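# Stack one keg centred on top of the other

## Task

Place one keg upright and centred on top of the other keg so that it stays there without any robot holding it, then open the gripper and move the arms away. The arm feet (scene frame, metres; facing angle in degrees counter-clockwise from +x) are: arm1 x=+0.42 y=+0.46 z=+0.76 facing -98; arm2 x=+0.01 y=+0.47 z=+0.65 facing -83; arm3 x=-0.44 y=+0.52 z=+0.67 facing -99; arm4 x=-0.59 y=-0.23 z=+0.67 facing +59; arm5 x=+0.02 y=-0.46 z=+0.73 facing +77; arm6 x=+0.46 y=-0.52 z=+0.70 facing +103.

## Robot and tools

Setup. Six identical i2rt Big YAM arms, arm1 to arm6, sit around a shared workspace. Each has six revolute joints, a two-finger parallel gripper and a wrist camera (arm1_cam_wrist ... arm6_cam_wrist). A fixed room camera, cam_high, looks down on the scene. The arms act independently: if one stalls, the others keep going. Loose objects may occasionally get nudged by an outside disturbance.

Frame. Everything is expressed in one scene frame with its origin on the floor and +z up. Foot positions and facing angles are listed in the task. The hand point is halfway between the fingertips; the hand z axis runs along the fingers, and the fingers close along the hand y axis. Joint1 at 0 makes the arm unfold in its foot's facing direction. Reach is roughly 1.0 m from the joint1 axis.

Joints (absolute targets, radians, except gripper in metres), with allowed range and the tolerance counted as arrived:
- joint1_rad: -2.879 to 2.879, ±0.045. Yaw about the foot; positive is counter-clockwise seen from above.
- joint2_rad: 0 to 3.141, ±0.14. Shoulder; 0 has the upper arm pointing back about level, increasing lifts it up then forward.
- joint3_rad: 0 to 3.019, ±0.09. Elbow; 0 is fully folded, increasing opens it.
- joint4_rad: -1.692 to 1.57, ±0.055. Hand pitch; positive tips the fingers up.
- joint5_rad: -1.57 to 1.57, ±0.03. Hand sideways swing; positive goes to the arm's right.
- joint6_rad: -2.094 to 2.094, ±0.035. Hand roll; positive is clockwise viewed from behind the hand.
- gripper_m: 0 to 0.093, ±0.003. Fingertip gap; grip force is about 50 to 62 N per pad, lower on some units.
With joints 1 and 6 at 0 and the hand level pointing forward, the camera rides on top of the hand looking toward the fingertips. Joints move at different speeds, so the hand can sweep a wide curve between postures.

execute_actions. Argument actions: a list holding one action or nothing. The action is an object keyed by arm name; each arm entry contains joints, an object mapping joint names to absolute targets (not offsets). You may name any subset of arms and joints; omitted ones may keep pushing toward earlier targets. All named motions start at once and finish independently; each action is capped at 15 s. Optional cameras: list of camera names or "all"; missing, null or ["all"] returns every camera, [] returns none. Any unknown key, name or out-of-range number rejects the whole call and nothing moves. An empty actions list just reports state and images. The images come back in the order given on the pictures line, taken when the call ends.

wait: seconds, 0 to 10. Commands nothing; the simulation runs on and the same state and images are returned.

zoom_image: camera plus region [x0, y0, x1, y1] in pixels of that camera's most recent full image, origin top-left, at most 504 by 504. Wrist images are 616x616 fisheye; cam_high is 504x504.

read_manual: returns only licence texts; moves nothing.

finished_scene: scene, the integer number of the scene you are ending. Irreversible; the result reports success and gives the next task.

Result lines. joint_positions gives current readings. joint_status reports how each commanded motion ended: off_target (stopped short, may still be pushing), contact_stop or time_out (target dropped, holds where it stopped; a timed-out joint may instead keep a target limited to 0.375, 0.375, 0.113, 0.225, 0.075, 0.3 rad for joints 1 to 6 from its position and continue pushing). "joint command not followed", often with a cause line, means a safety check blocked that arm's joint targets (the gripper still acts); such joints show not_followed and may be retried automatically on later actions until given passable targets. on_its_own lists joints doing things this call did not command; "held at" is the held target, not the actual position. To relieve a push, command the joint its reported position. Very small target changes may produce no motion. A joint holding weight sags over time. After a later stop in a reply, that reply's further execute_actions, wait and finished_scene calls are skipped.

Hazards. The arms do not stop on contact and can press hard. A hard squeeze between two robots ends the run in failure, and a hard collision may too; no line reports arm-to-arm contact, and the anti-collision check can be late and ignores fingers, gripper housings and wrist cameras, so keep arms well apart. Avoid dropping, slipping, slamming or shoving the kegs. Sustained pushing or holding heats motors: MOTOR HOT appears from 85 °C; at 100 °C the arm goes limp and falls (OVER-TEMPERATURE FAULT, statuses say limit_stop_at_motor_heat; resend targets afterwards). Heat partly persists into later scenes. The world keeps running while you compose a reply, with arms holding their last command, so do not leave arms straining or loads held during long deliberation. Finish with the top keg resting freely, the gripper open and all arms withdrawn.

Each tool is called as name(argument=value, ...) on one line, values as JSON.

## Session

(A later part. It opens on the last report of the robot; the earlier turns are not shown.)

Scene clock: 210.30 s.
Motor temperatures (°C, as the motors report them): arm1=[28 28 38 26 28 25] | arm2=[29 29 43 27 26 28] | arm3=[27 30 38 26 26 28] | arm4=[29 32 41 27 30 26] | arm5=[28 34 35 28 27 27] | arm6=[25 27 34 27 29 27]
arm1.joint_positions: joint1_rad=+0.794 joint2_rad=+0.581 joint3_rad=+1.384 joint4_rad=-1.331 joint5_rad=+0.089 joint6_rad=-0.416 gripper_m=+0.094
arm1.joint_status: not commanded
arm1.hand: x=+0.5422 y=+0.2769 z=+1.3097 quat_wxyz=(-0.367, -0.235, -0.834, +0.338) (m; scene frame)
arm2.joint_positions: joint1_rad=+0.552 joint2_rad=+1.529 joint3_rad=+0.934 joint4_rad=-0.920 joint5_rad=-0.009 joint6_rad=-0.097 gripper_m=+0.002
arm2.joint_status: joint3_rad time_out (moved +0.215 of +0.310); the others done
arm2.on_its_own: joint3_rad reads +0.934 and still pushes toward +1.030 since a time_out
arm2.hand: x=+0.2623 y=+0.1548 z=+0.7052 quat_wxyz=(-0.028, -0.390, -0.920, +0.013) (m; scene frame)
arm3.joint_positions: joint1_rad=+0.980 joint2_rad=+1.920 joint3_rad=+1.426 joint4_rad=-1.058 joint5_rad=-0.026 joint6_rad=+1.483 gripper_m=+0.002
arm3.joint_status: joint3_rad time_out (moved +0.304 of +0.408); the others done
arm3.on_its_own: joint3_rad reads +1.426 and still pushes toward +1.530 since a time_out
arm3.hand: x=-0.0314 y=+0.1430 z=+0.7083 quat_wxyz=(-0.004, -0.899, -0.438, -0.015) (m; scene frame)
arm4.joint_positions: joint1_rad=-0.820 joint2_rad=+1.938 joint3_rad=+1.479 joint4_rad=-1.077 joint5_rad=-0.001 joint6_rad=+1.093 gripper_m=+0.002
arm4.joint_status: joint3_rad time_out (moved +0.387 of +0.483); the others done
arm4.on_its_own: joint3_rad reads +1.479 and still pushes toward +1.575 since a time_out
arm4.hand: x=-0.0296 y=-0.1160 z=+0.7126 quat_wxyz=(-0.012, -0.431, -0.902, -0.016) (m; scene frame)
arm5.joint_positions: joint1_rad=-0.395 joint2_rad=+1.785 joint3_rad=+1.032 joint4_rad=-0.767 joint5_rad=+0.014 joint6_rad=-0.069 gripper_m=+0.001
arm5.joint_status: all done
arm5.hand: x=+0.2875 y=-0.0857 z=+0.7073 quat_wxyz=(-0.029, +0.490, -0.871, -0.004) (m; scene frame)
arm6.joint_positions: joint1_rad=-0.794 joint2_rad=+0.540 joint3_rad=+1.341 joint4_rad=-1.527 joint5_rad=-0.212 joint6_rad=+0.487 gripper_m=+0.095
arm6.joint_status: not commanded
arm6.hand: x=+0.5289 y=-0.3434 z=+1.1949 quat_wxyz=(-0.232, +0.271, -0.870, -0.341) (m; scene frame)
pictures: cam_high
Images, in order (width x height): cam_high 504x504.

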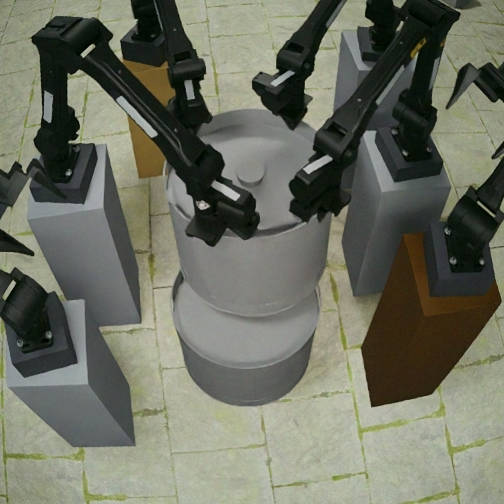

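execute_actions(actions=[{"arm2":{"joints":{"joint1_rad":0.745,"joint2_rad":1.615,"joint3_rad":1.30,"joint4_rad":-1.02,"joint6_rad":0.085}},"arm3":{"joints":{"joint1_rad":1.07,"joint2_rad":2.025,"joint3_rad":1.93,"joint4_rad":-1.245,"joint6_rad":1.58}},"arm4":{"joints":{"joint1_rad":-0.873,"joint2_rad":2.12,"joint3_rad":2.075,"joint4_rad":-1.31,"joint6_rad":1.037}},"arm5":{"joints":{"joint1_rad":-0.59,"joint2_rad":1.785,"joint3_rad":1.325,"joint4_rad":-0.88,"joint6_rad":-0.26}}}])

Scene clock: 216.30 s.
Motor temperatures (°C, as the motors report them): arm1=[28 28 38 26 28 25] | arm2=[29 30 45 27 26 28] | arm3=[27 31 40 26 26 28] | arm4=[29 34 43 27 30 26] | arm5=[28 35 36 28 27 27] | arm6=[25 27 34 27 29 27]
arm1.joint_positions: joint1_rad=+0.794 joint2_rad=+0.581 joint3_rad=+1.384 joint4_rad=-1.331 joint5_rad=+0.089 joint6_rad=-0.416 gripper_m=+0.094
arm1.joint_status: not commanded
arm1.hand: x=+0.5422 y=+0.2769 z=+1.3097 quat_wxyz=(-0.367, -0.235, -0.834, +0.338) (m; scene frame)
arm2.joint_positions: joint1_rad=+0.711 joint2_rad=+1.761 joint3_rad=+1.190 joint4_rad=-0.966 joint5_rad=-0.004 joint6_rad=+0.063 gripper_m=+0.002
arm2.joint_status: joint2_rad time_out (moved +0.232 of +0.086); joint3_rad time_out (moved +0.255 of +0.366); the others done
arm2.on_its_own: joint2_rad reads +1.761 and still pushes toward +1.615 since a time_out; joint3_rad reads +1.190 and still pushes toward +1.300 since a time_out
arm2.hand: x=+0.3718 y=+0.1405 z=+0.6903 quat_wxyz=(-0.018, -0.391, -0.920, +0.007) (m; scene frame)
arm3.joint_positions: joint1_rad=+1.082 joint2_rad=+2.163 joint3_rad=+1.810 joint4_rad=-1.213 joint5_rad=-0.022 joint6_rad=+1.587 gripper_m=+0.002
arm3.joint_status: joint3_rad time_out (moved +0.384 of +0.504); the others done
arm3.on_its_own: joint3_rad reads +1.810 and still pushes toward +1.922 since a time_out
arm3.hand: x=+0.0787 y=+0.1295 z=+0.7008 quat_wxyz=(+0.003, -0.900, -0.437, -0.011) (m; scene frame)
arm4.joint_positions: joint1_rad=-0.876 joint2_rad=+2.231 joint3_rad=+1.948 joint4_rad=-1.279 joint5_rad=-0.003 joint6_rad=+1.041 gripper_m=+0.002
arm4.joint_status: joint3_rad time_out (moved +0.469 of +0.596); the others done
arm4.on_its_own: joint3_rad reads +1.948 and still pushes toward +2.060 since a time_out
arm4.hand: x=+0.0791 y=-0.1318 z=+0.7032 quat_wxyz=(-0.001, -0.432, -0.902, -0.009) (m; scene frame)
arm5.joint_positions: joint1_rad=-0.587 joint2_rad=+1.945 joint3_rad=+1.237 joint4_rad=-0.829 joint5_rad=+0.005 joint6_rad=-0.261 gripper_m=+0.001
arm5.joint_status: joint2_rad time_out (moved +0.160 of +0.000); the others done
arm5.on_its_own: joint2_rad reads +1.945 and still pushes toward +1.785 since a time_out
arm5.hand: x=+0.3980 y=-0.0996 z=+0.6926 quat_wxyz=(-0.021, +0.490, -0.871, -0.001) (m; scene frame)
arm6.joint_positions: joint1_rad=-0.794 joint2_rad=+0.540 joint3_rad=+1.341 joint4_rad=-1.527 joint5_rad=-0.212 joint6_rad=+0.487 gripper_m=+0.095
arm6.joint_status: not commanded
arm6.hand: x=+0.5289 y=-0.3434 z=+1.1949 quat_wxyz=(-0.232, +0.271, -0.870, -0.341) (m; scene frame)
pictures: arm1_cam_wrist, arm2_cam_wrist, arm3_cam_wrist, arm4_cam_wrist, arm5_cam_wrist, arm6_cam_wrist, cam_high
Images, in order (width x height): arm1_cam_wrist 616x616, arm2_cam_wrist 616x616, arm3_cam_wrist 616x616, arm4_cam_wrist 616x616, arm5_cam_wrist 616x616, arm6_cam_wrist 616x616, cam_high 504x504.

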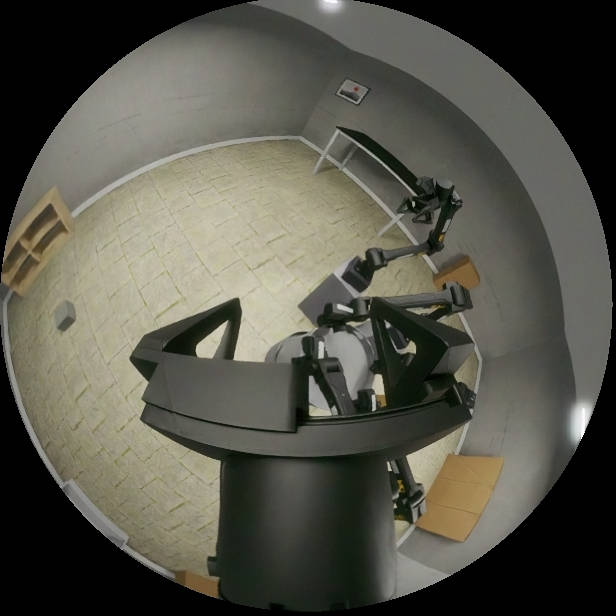

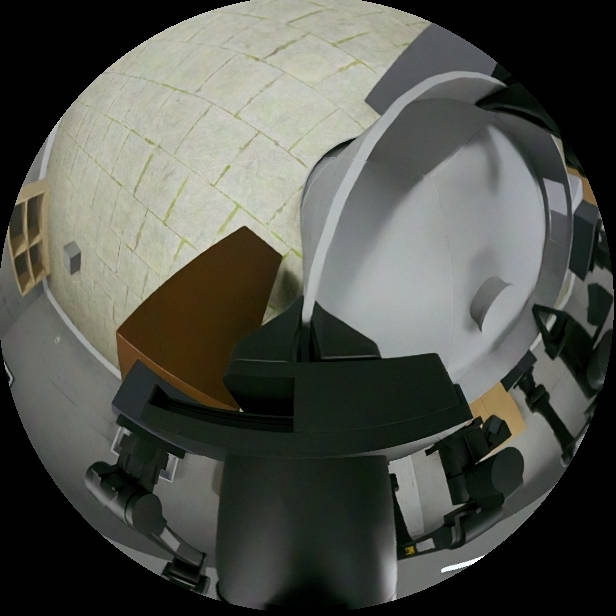

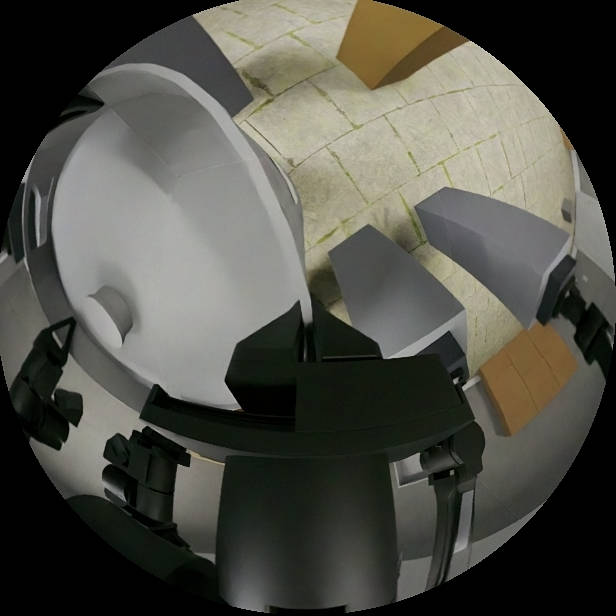

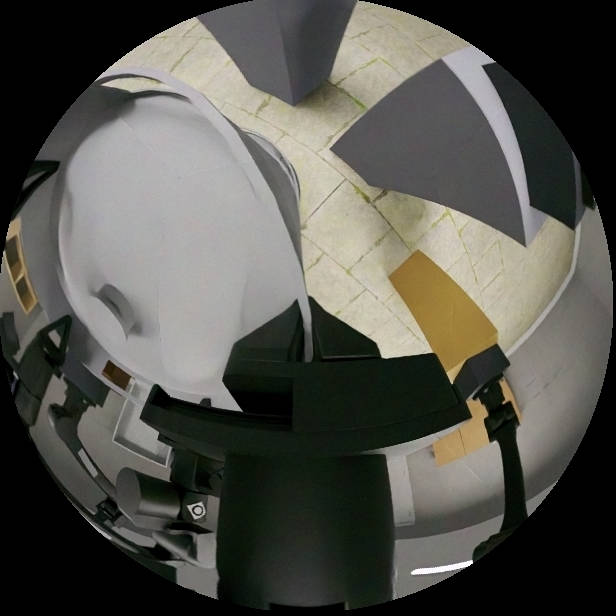

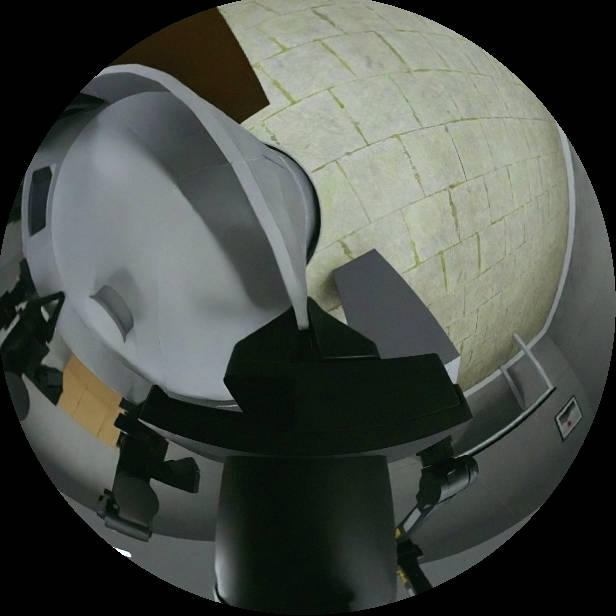

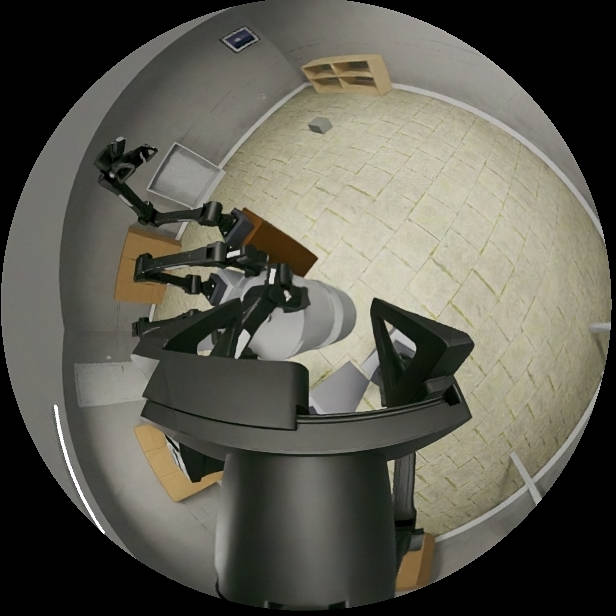

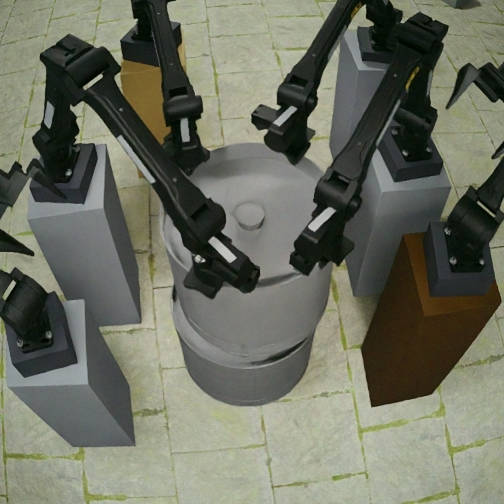

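zoom_image(camera="arm5_cam_wrist", region=[230, 110, 370, 290])

zoom_image(camera="arm2_cam_wrist", region=[260, 110, 400, 290])

zoom_image(camera="cam_high", region=[150, 260, 350, 420])

zoom_image(camera="arm4_cam_wrist", region=[220, 100, 360, 280])

Region (230, 110, 370, 290) of arm5_cam_wrist's 616x616 image, scaled by 2.800, with more detail than that image has.

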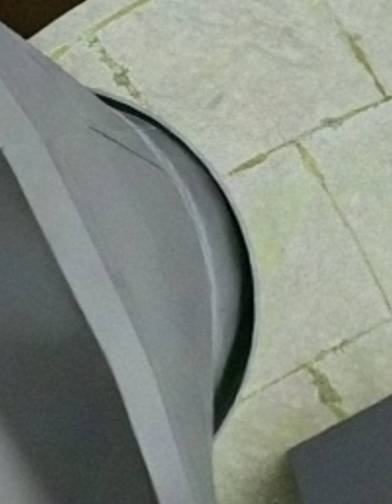

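Region (260, 110, 400, 290) of arm2_cam_wrist's 616x616 image, scaled by 2.800, with more detail than that image has.

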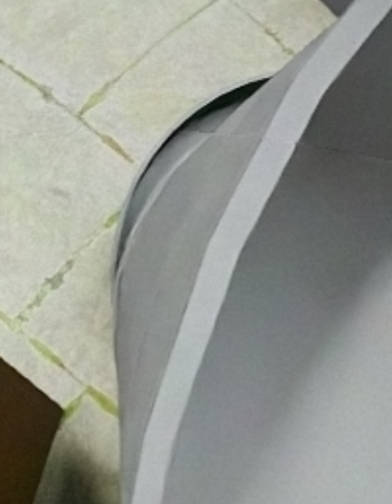

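Region (150, 260, 350, 420) of cam_high's 504x504 image, scaled by 2.520, with more detail than that image has; it fills the top 403 rows of this view, and the rest is white.

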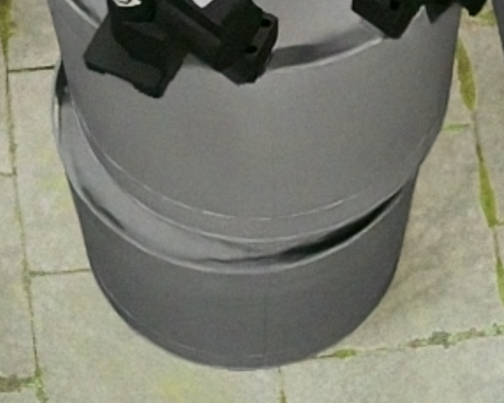

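Region (220, 100, 360, 280) of arm4_cam_wrist's 616x616 image, scaled by 2.800, with more detail than that image has.

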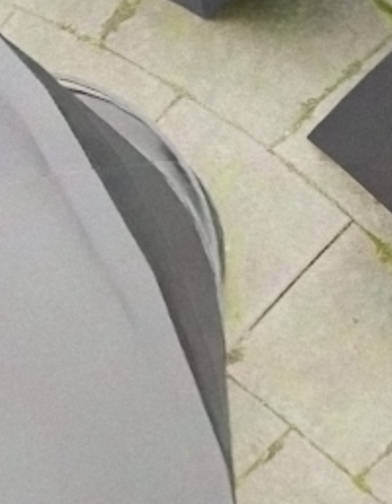

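execute_actions(actions=[{"arm2":{"joints":{"joint1_rad":0.735,"joint2_rad":1.65,"joint3_rad":1.365,"joint4_rad":-1.045}},"arm3":{"joints":{"joint1_rad":1.065,"joint2_rad":2.08,"joint3_rad":2.008,"joint4_rad":-1.275}},"arm4":{"joints":{"joint1_rad":-0.90,"joint2_rad":2.155,"joint3_rad":2.11,"joint4_rad":-1.326,"joint6_rad":1.015}},"arm5":{"joints":{"joint1_rad":-0.63,"joint2_rad":1.775,"joint3_rad":1.33,"joint6_rad":-0.30}}}], cameras=["cam_high","arm2_cam_wrist","arm3_cam_wrist","arm4_cam_wrist","arm5_cam_wrist"])

zoom_image(camera="arm5_cam_wrist", region=[230, 110, 370, 290])

zoom_image(camera="arm2_cam_wrist", region=[260, 110, 400, 290])

zoom_image(camera="arm3_cam_wrist", region=[220, 100, 360, 280])

zoom_image(camera="arm4_cam_wrist", region=[220, 100, 360, 280])

zoom_image(camera="cam_high", region=[150, 260, 350, 420])

Scene clock: 235.37 s.
Motor temperatures (°C, as the motors report them): arm1=[28 28 38 26 28 25] | arm2=[29 33 48 27 26 28] | arm3=[27 33 44 26 26 28] | arm4=[29 38 47 27 30 26] | arm5=[28 37 39 28 27 27] | arm6=[25 27 35 27 29 27]
arm1.joint_positions: joint1_rad=+0.794 joint2_rad=+0.581 joint3_rad=+1.384 joint4_rad=-1.331 joint5_rad=+0.089 joint6_rad=-0.416 gripper_m=+0.094
arm1.joint_status: not commanded
arm1.hand: x=+0.5422 y=+0.2769 z=+1.3097 quat_wxyz=(-0.367, -0.235, -0.834, +0.338) (m; scene frame)
arm2.joint_positions: joint1_rad=+0.707 joint2_rad=+1.783 joint3_rad=+1.224 joint4_rad=-0.983 joint5_rad=-0.004 joint6_rad=+0.060 gripper_m=+0.002
arm2.joint_status: joint3_rad time_out (moved +0.034 of +0.175); joint4_rad time_out (moved -0.016 of -0.079); the others done
arm2.on_its_own: joint3_rad reads +1.224 and still pushes toward +1.336 since a time_out; joint4_rad reads -0.983 and still pushes toward -1.045 since a time_out
arm2.hand: x=+0.3773 y=+0.1329 z=+0.6908 quat_wxyz=(-0.016, -0.391, -0.920, +0.006) (m; scene frame)
arm3.joint_positions: joint1_rad=+1.077 joint2_rad=+2.192 joint3_rad=+1.869 joint4_rad=-1.248 joint5_rad=-0.021 joint6_rad=+1.581 gripper_m=+0.002
arm3.joint_status: joint3_rad time_out (moved +0.059 of +0.198); the others done
arm3.on_its_own: joint3_rad reads +1.869 and still pushes toward +1.982 since a time_out
arm3.hand: x=+0.0851 y=+0.1206 z=+0.7043 quat_wxyz=(+0.005, -0.899, -0.437, -0.009) (m; scene frame)
arm4.joint_positions: joint1_rad=-0.891 joint2_rad=+2.246 joint3_rad=+1.980 joint4_rad=-1.296 joint5_rad=-0.006 joint6_rad=+1.023 gripper_m=+0.002
arm4.joint_status: joint3_rad time_out (moved +0.032 of +0.162); the others done
arm4.on_its_own: joint3_rad reads +1.980 and still pushes toward +2.092 since a time_out
arm4.hand: x=+0.0861 y=-0.1408 z=+0.7049 quat_wxyz=(+0.000, -0.431, -0.902, -0.010) (m; scene frame)
arm5.joint_positions: joint1_rad=-0.609 joint2_rad=+1.945 joint3_rad=+1.237 joint4_rad=-0.830 joint5_rad=-0.001 joint6_rad=-0.286 gripper_m=+0.001
arm5.joint_status: joint2_rad time_out (moved +0.000 of -0.170); joint3_rad time_out (moved +0.000 of +0.093); the others done
arm5.on_its_own: joint2_rad reads +1.945 and still pushes toward +1.775 since a time_out; joint3_rad reads +1.237 and still pushes toward +1.330 since a time_out
arm5.hand: x=+0.4050 y=-0.1074 z=+0.6927 quat_wxyz=(-0.020, +0.492, -0.871, -0.004) (m; scene frame)
arm6.joint_positions: joint1_rad=-0.794 joint2_rad=+0.540 joint3_rad=+1.341 joint4_rad=-1.527 joint5_rad=-0.212 joint6_rad=+0.487 gripper_m=+0.095
arm6.joint_status: not commanded
arm6.hand: x=+0.5289 y=-0.3434 z=+1.1949 quat_wxyz=(-0.232, +0.271, -0.870, -0.341) (m; scene frame)
pictures: arm2_cam_wrist, arm3_cam_wrist, arm4_cam_wrist, arm5_cam_wrist, cam_high
Images, in order (width x height): arm2_cam_wrist 616x616, arm3_cam_wrist 616x616, arm4_cam_wrist 616x616, arm5_cam_wrist 616x616, cam_high 504x504.

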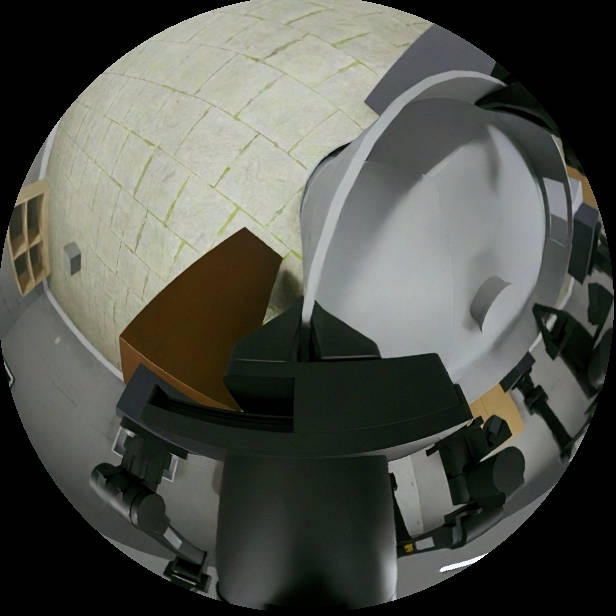

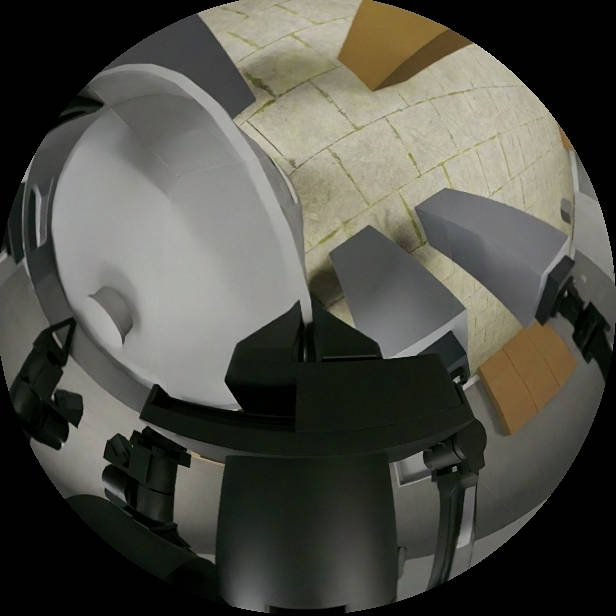

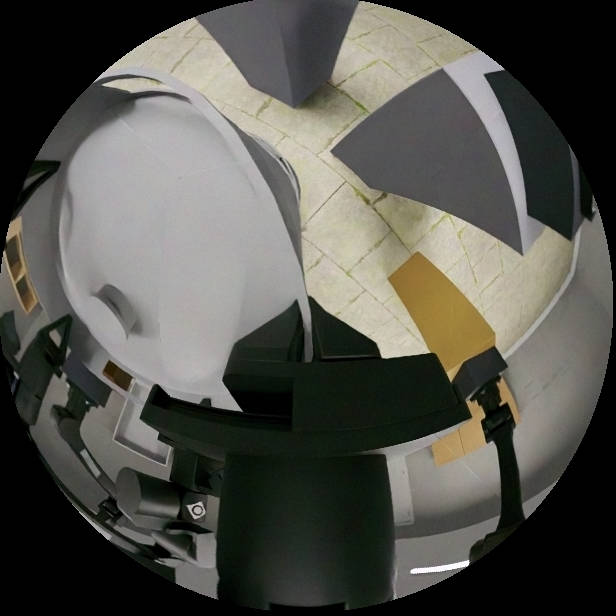

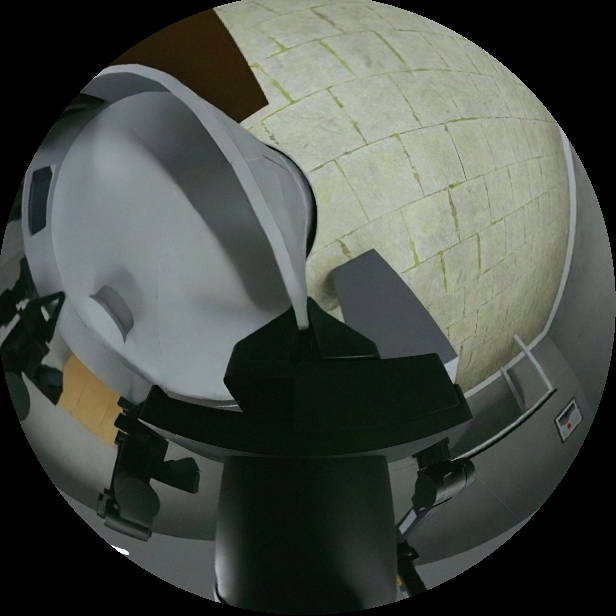

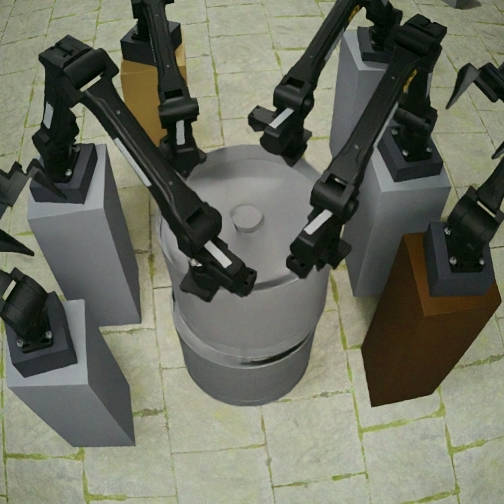

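Region (230, 110, 370, 290) of arm5_cam_wrist's 616x616 image, scaled by 2.800, with more detail than that image has.

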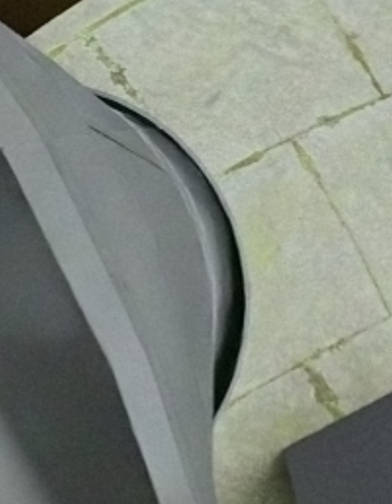

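Region (260, 110, 400, 290) of arm2_cam_wrist's 616x616 image, scaled by 2.800, with more detail than that image has.

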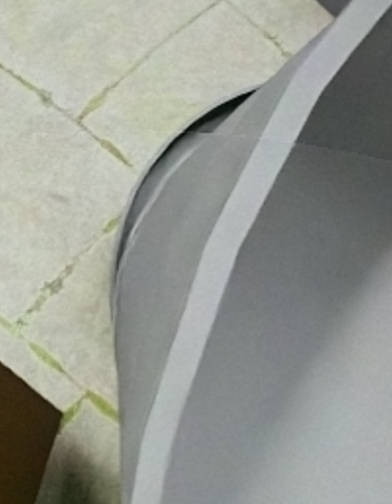

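Region (220, 100, 360, 280) of arm3_cam_wrist's 616x616 image, scaled by 2.800, with more detail than that image has.

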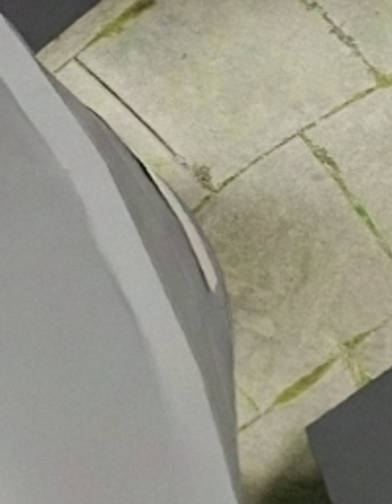

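Region (220, 100, 360, 280) of arm4_cam_wrist's 616x616 image, scaled by 2.800, with more detail than that image has.

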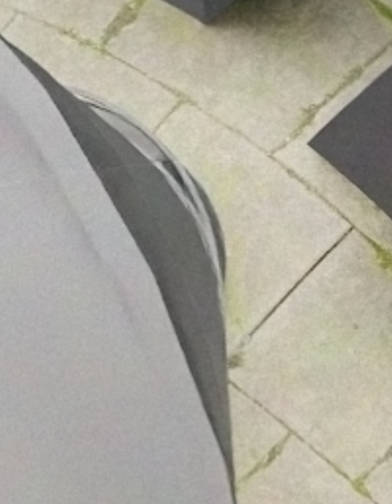

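Region (150, 260, 350, 420) of cam_high's 504x504 image, scaled by 2.520, with more detail than that image has; it fills the top 403 rows of this view, and the rest is white.

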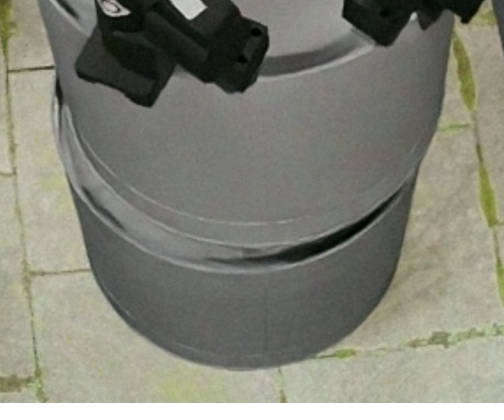

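execute_actions(actions=[{"arm2":{"joints":{"joint1_rad":0.72,"joint2_rad":1.69,"joint3_rad":1.405,"joint4_rad":-1.045,"joint6_rad":0.06}},"arm3":{"joints":{"joint1_rad":1.055,"joint2_rad":2.155,"joint3_rad":2.06,"joint4_rad":-1.285,"joint6_rad":1.57}},"arm4":{"joints":{"joint1_rad":-0.93,"joint2_rad":2.205,"joint3_rad":2.128,"joint4_rad":-1.315,"joint6_rad":0.99}},"arm5":{"joints":{"joint1_rad":-0.675,"joint6_rad":-0.335}}}], cameras=["cam_high","arm2_cam_wrist","arm3_cam_wrist","arm4_cam_wrist","arm5_cam_wrist"])

zoom_image(camera="arm5_cam_wrist", region=[230, 110, 370, 290])

zoom_image(camera="arm2_cam_wrist", region=[260, 110, 400, 290])

zoom_image(camera="arm3_cam_wrist", region=[220, 100, 360, 280])

zoom_image(camera="arm4_cam_wrist", region=[220, 100, 360, 280])

zoom_image(camera="cam_high", region=[150, 260, 350, 420])

Scene clock: 249.97 s.
Motor temperatures (°C, as the motors report them): arm1=[28 28 38 26 28 25] | arm2=[29 34 50 27 26 28] | arm3=[27 34 45 26 26 28] | arm4=[29 40 48 27 30 26] | arm5=[28 38 40 28 27 27] | arm6=[25 27 35 27 29 27]
arm1.joint_positions: joint1_rad=+0.794 joint2_rad=+0.581 joint3_rad=+1.384 joint4_rad=-1.331 joint5_rad=+0.089 joint6_rad=-0.416 gripper_m=+0.094
arm1.joint_status: not commanded
arm1.hand: x=+0.5422 y=+0.2769 z=+1.3097 quat_wxyz=(-0.367, -0.235, -0.834, +0.338) (m; scene frame)
arm2.joint_positions: joint1_rad=+0.696 joint2_rad=+1.827 joint3_rad=+1.278 joint4_rad=-0.984 joint5_rad=-0.009 joint6_rad=+0.039 gripper_m=+0.002
arm2.joint_status: joint3_rad time_out (moved +0.055 of +0.181); joint4_rad time_out (moved -0.002 of -0.062); the others done
arm2.on_its_own: joint3_rad reads +1.278 and still pushes toward +1.391 since a time_out; joint4_rad reads -0.984 and still pushes toward -1.045 since a time_out
arm2.hand: x=+0.3886 y=+0.1158 z=+0.6877 quat_wxyz=(-0.021, -0.386, -0.922, +0.006) (m; scene frame)
arm3.joint_positions: joint1_rad=+1.064 joint2_rad=+2.250 joint3_rad=+1.950 joint4_rad=-1.257 joint5_rad=-0.024 joint6_rad=+1.561 gripper_m=+0.002
arm3.joint_status: joint3_rad time_out (moved +0.081 of +0.191); the others done
arm3.on_its_own: joint3_rad reads +1.950 and still pushes toward +2.060 since a time_out
arm3.hand: x=+0.0967 y=+0.1011 z=+0.6958 quat_wxyz=(-0.001, -0.898, -0.440, -0.013) (m; scene frame)
arm4.joint_positions: joint1_rad=-0.922 joint2_rad=+2.277 joint3_rad=+2.017 joint4_rad=-1.290 joint5_rad=-0.003 joint6_rad=+0.986 gripper_m=+0.002
arm4.joint_status: joint3_rad time_out (moved +0.037 of +0.148); the others done
arm4.on_its_own: joint3_rad reads +2.017 and still pushes toward +2.128 since a time_out
arm4.hand: x=+0.0999 y=-0.1613 z=+0.6981 quat_wxyz=(-0.007, -0.429, -0.903, -0.012) (m; scene frame)
arm5.joint_positions: joint1_rad=-0.650 joint2_rad=+1.946 joint3_rad=+1.237 joint4_rad=-0.830 joint5_rad=+0.006 joint6_rad=-0.337 gripper_m=+0.001
arm5.joint_status: all done
arm5.on_its_own: joint2_rad reads +1.946 and still pushes toward +1.775 since a time_out; joint3_rad reads +1.237 and still pushes toward +1.330 since a time_out
arm5.hand: x=+0.4195 y=-0.1243 z=+0.6919 quat_wxyz=(-0.020, +0.496, -0.868, +0.001) (m; scene frame)
arm6.joint_positions: joint1_rad=-0.794 joint2_rad=+0.540 joint3_rad=+1.341 joint4_rad=-1.527 joint5_rad=-0.212 joint6_rad=+0.487 gripper_m=+0.095
arm6.joint_status: not commanded
arm6.hand: x=+0.5289 y=-0.3434 z=+1.1949 quat_wxyz=(-0.232, +0.271, -0.870, -0.341) (m; scene frame)
pictures: arm2_cam_wrist, arm3_cam_wrist, arm4_cam_wrist, arm5_cam_wrist, cam_high
Images, in order (width x height): arm2_cam_wrist 616x616, arm3_cam_wrist 616x616, arm4_cam_wrist 616x616, arm5_cam_wrist 616x616, cam_high 504x504.

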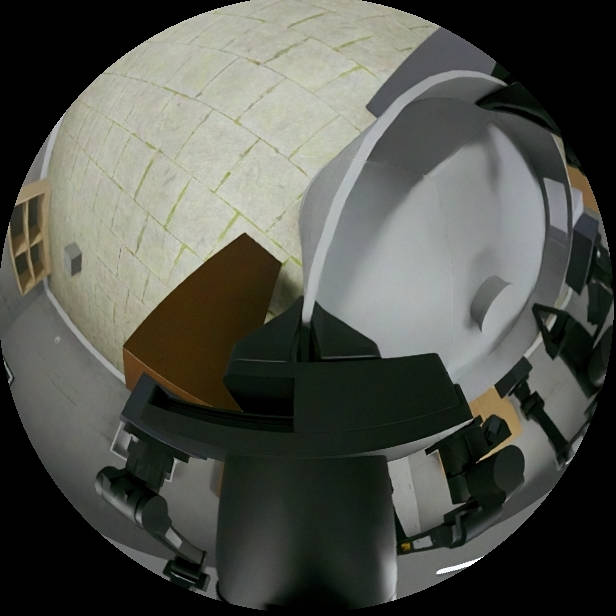

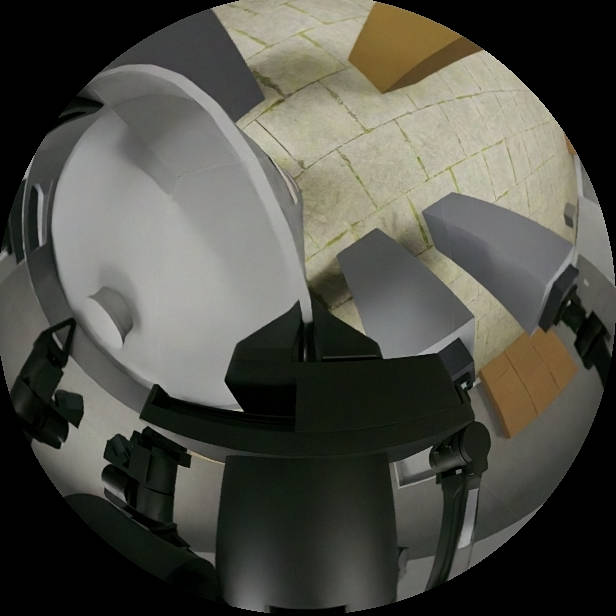

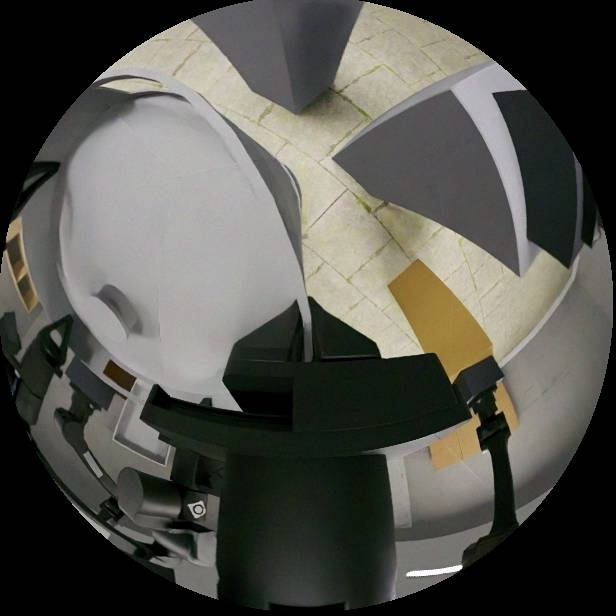

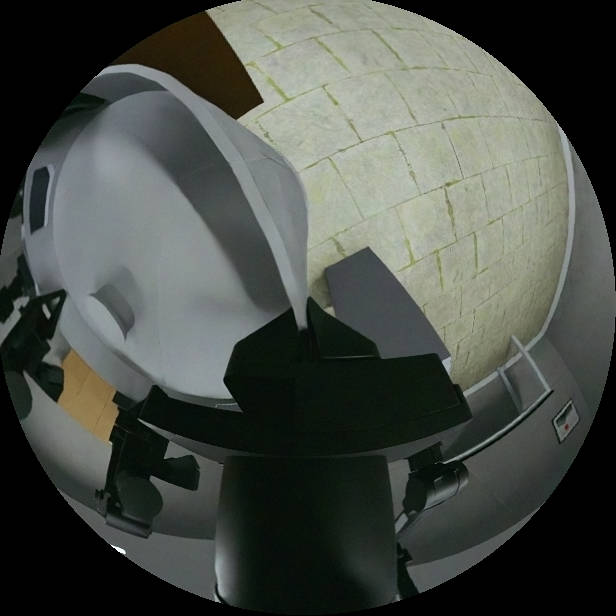

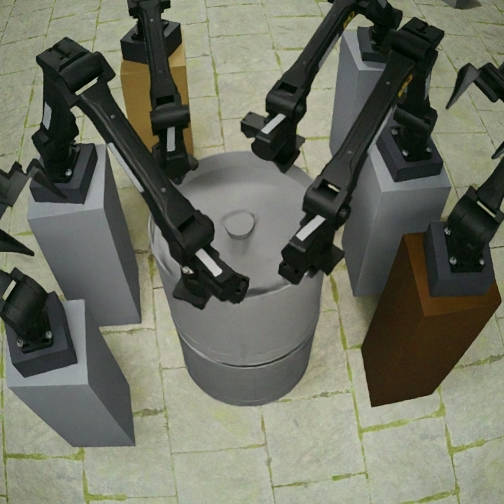

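Region (230, 110, 370, 290) of arm5_cam_wrist's 616x616 image, scaled by 2.800, with more detail than that image has.

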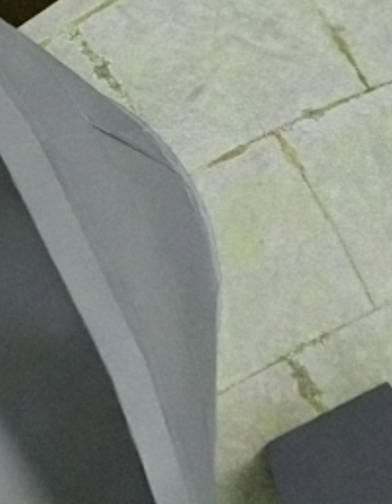

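Region (260, 110, 400, 290) of arm2_cam_wrist's 616x616 image, scaled by 2.800, with more detail than that image has.

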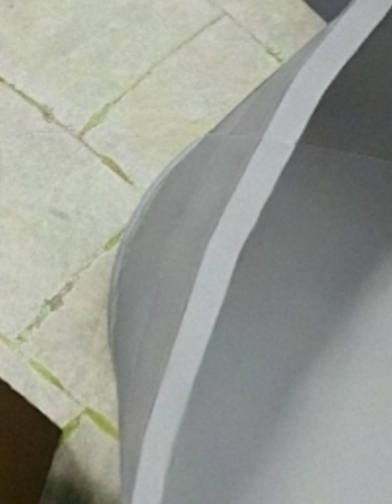

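Region (220, 100, 360, 280) of arm3_cam_wrist's 616x616 image, scaled by 2.800, with more detail than that image has.

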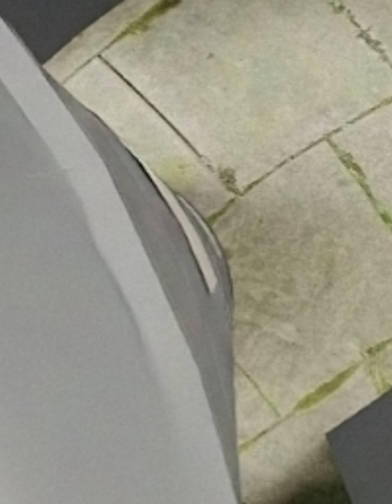

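Region (220, 100, 360, 280) of arm4_cam_wrist's 616x616 image, scaled by 2.800, with more detail than that image has.

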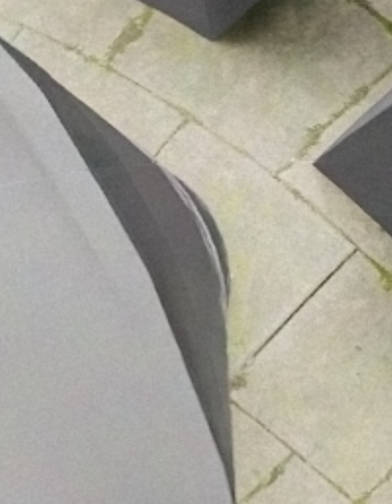

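Region (150, 260, 350, 420) of cam_high's 504x504 image, scaled by 2.520, with more detail than that image has; it fills the top 403 rows of this view, and the rest is white.

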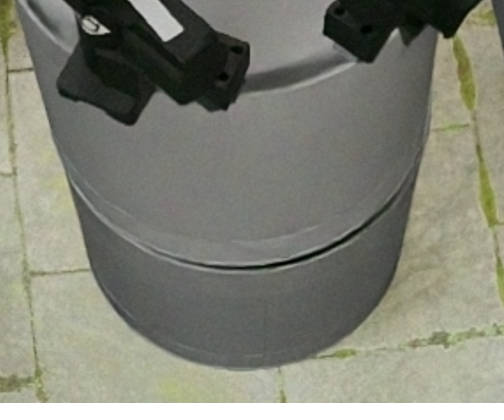

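execute_actions(actions=[{"arm2":{"joints":{"joint1_rad":0.735,"joint2_rad":1.70,"joint3_rad":1.345,"joint4_rad":-0.99,"joint6_rad":0.055}},"arm3":{"joints":{"joint1_rad":1.08,"joint2_rad":2.16,"joint3_rad":2.0,"joint4_rad":-1.245}},"arm4":{"joints":{"joint1_rad":-0.9,"joint2_rad":2.225,"joint3_rad":2.1,"joint4_rad":-1.285,"joint6_rad":1.0}},"arm5":{"joints":{"joint1_rad":-0.63,"joint2_rad":1.83,"joint3_rad":1.335,"joint4_rad":-0.84,"joint6_rad":-0.32}}}], cameras=["cam_high","arm2_cam_wrist","arm5_cam_wrist","arm3_cam_wrist","arm4_cam_wrist"])

zoom_image(camera="cam_high", region=[150, 260, 350, 420])

zoom_image(camera="arm3_cam_wrist", region=[220, 100, 360, 280])

zoom_image(camera="arm5_cam_wrist", region=[230, 110, 370, 290])

Scene clock: 261.30 s.
Motor temperatures (°C, as the motors report them): arm1=[28 28 38 26 28 25] | arm2=[29 34 50 27 26 28] | arm3=[27 34 46 26 26 28] | arm4=[29 40 49 27 30 26] | arm5=[28 39 41 28 27 27] | arm6=[25 27 35 27 29 27]
arm1.joint_positions: joint1_rad=+0.794 joint2_rad=+0.581 joint3_rad=+1.384 joint4_rad=-1.331 joint5_rad=+0.089 joint6_rad=-0.416 gripper_m=+0.094
arm1.joint_status: not commanded
arm1.hand: x=+0.5422 y=+0.2769 z=+1.3097 quat_wxyz=(-0.367, -0.235, -0.834, +0.338) (m; scene frame)
arm2.joint_positions: joint1_rad=+0.703 joint2_rad=+1.837 joint3_rad=+1.278 joint4_rad=-0.972 joint5_rad=-0.012 joint6_rad=+0.046 gripper_m=+0.002
arm2.joint_status: all done
arm2.hand: x=+0.3928 y=+0.1172 z=+0.6827 quat_wxyz=(-0.022, -0.386, -0.922, +0.005) (m; scene frame)
arm3.joint_positions: joint1_rad=+1.073 joint2_rad=+2.251 joint3_rad=+1.942 joint4_rad=-1.242 joint5_rad=-0.019 joint6_rad=+1.571 gripper_m=+0.002
arm3.joint_status: all done
arm3.hand: x=+0.1006 y=+0.1050 z=+0.6923 quat_wxyz=(-0.004, -0.898, -0.440, -0.012) (m; scene frame)
arm4.joint_positions: joint1_rad=-0.915 joint2_rad=+2.283 joint3_rad=+2.017 joint4_rad=-1.277 joint5_rad=-0.002 joint6_rad=+0.991 gripper_m=+0.002
arm4.joint_status: all done
arm4.hand: x=+0.1019 y=-0.1565 z=+0.6942 quat_wxyz=(-0.010, -0.428, -0.904, -0.013) (m; scene frame)
arm5.joint_positions: joint1_rad=-0.645 joint2_rad=+1.959 joint3_rad=+1.237 joint4_rad=-0.810 joint5_rad=+0.014 joint6_rad=-0.326 gripper_m=+0.001
arm5.joint_status: joint3_rad time_out (moved +0.000 of +0.098); the others done
arm5.on_its_own: joint3_rad reads +1.237 and still pushes toward +1.335 since a time_out
arm5.hand: x=+0.4208 y=-0.1217 z=+0.6856 quat_wxyz=(-0.024, +0.493, -0.870, +0.003) (m; scene frame)
arm6.joint_positions: joint1_rad=-0.794 joint2_rad=+0.540 joint3_rad=+1.341 joint4_rad=-1.527 joint5_rad=-0.212 joint6_rad=+0.487 gripper_m=+0.095
arm6.joint_status: not commanded
arm6.hand: x=+0.5289 y=-0.3434 z=+1.1949 quat_wxyz=(-0.232, +0.271, -0.870, -0.341) (m; scene frame)
pictures: arm2_cam_wrist, arm3_cam_wrist, arm4_cam_wrist, arm5_cam_wrist, cam_high
Images, in order (width x height): arm2_cam_wrist 616x616, arm3_cam_wrist 616x616, arm4_cam_wrist 616x616, arm5_cam_wrist 616x616, cam_high 504x504.

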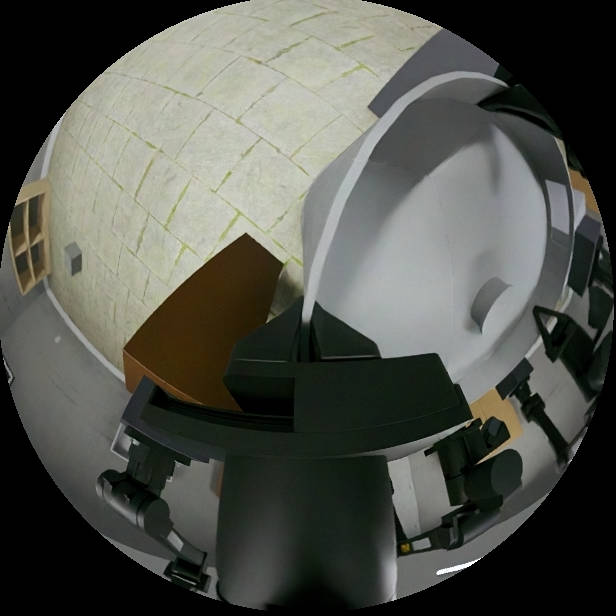

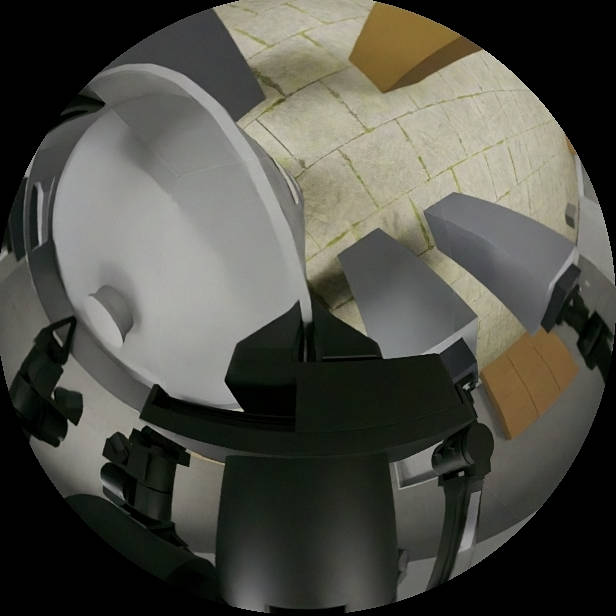

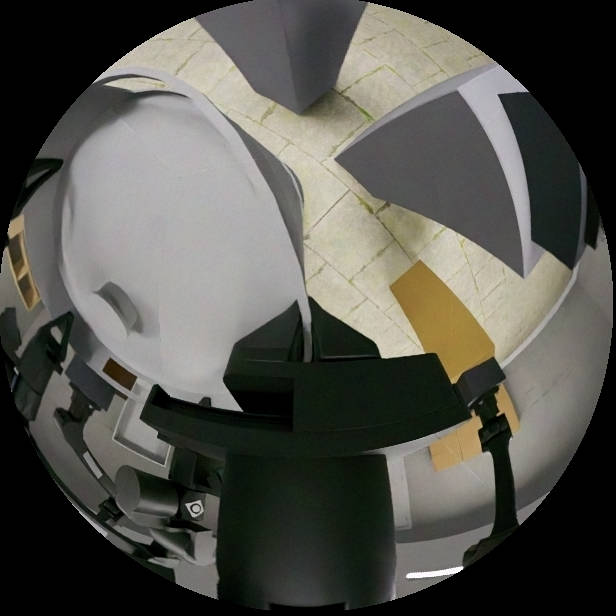

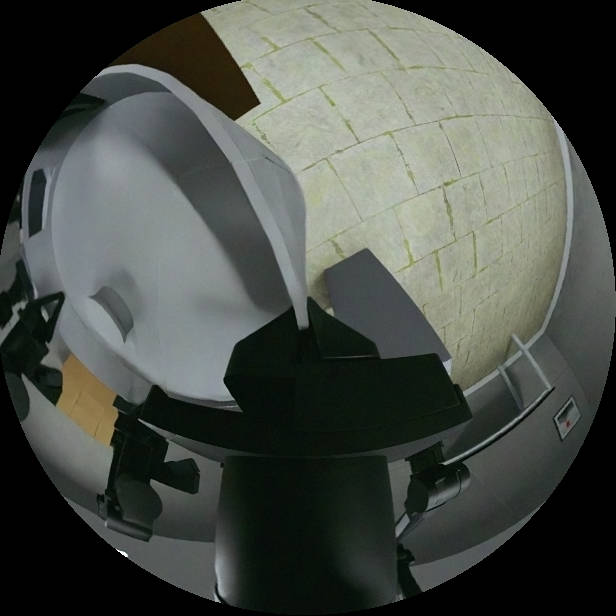

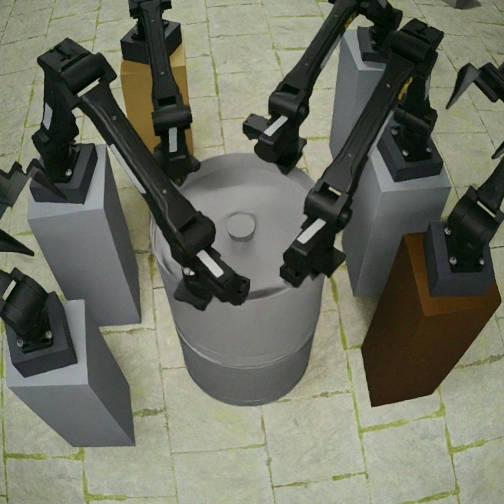

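Region (150, 260, 350, 420) of cam_high's 504x504 image, scaled by 2.520, with more detail than that image has; it fills the top 403 rows of this view, and the rest is white.

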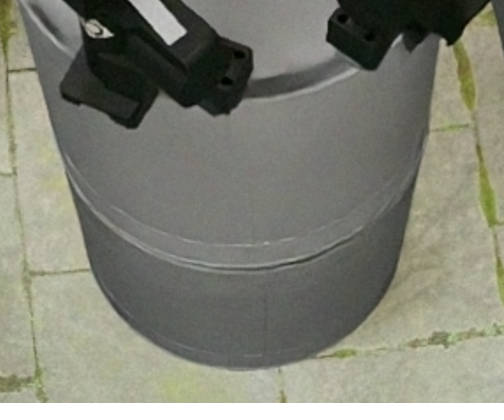

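Region (220, 100, 360, 280) of arm3_cam_wrist's 616x616 image, scaled by 2.800, with more detail than that image has.

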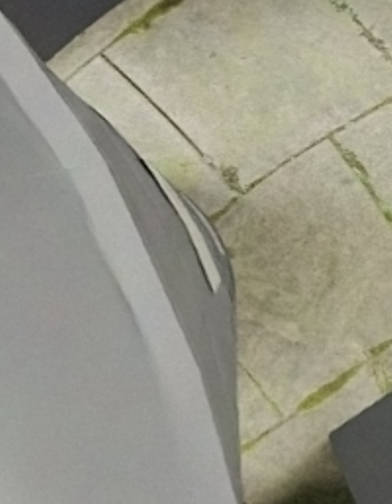

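Region (230, 110, 370, 290) of arm5_cam_wrist's 616x616 image, scaled by 2.800, with more detail than that image has.

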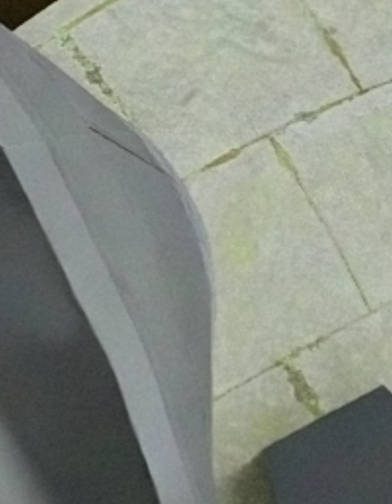

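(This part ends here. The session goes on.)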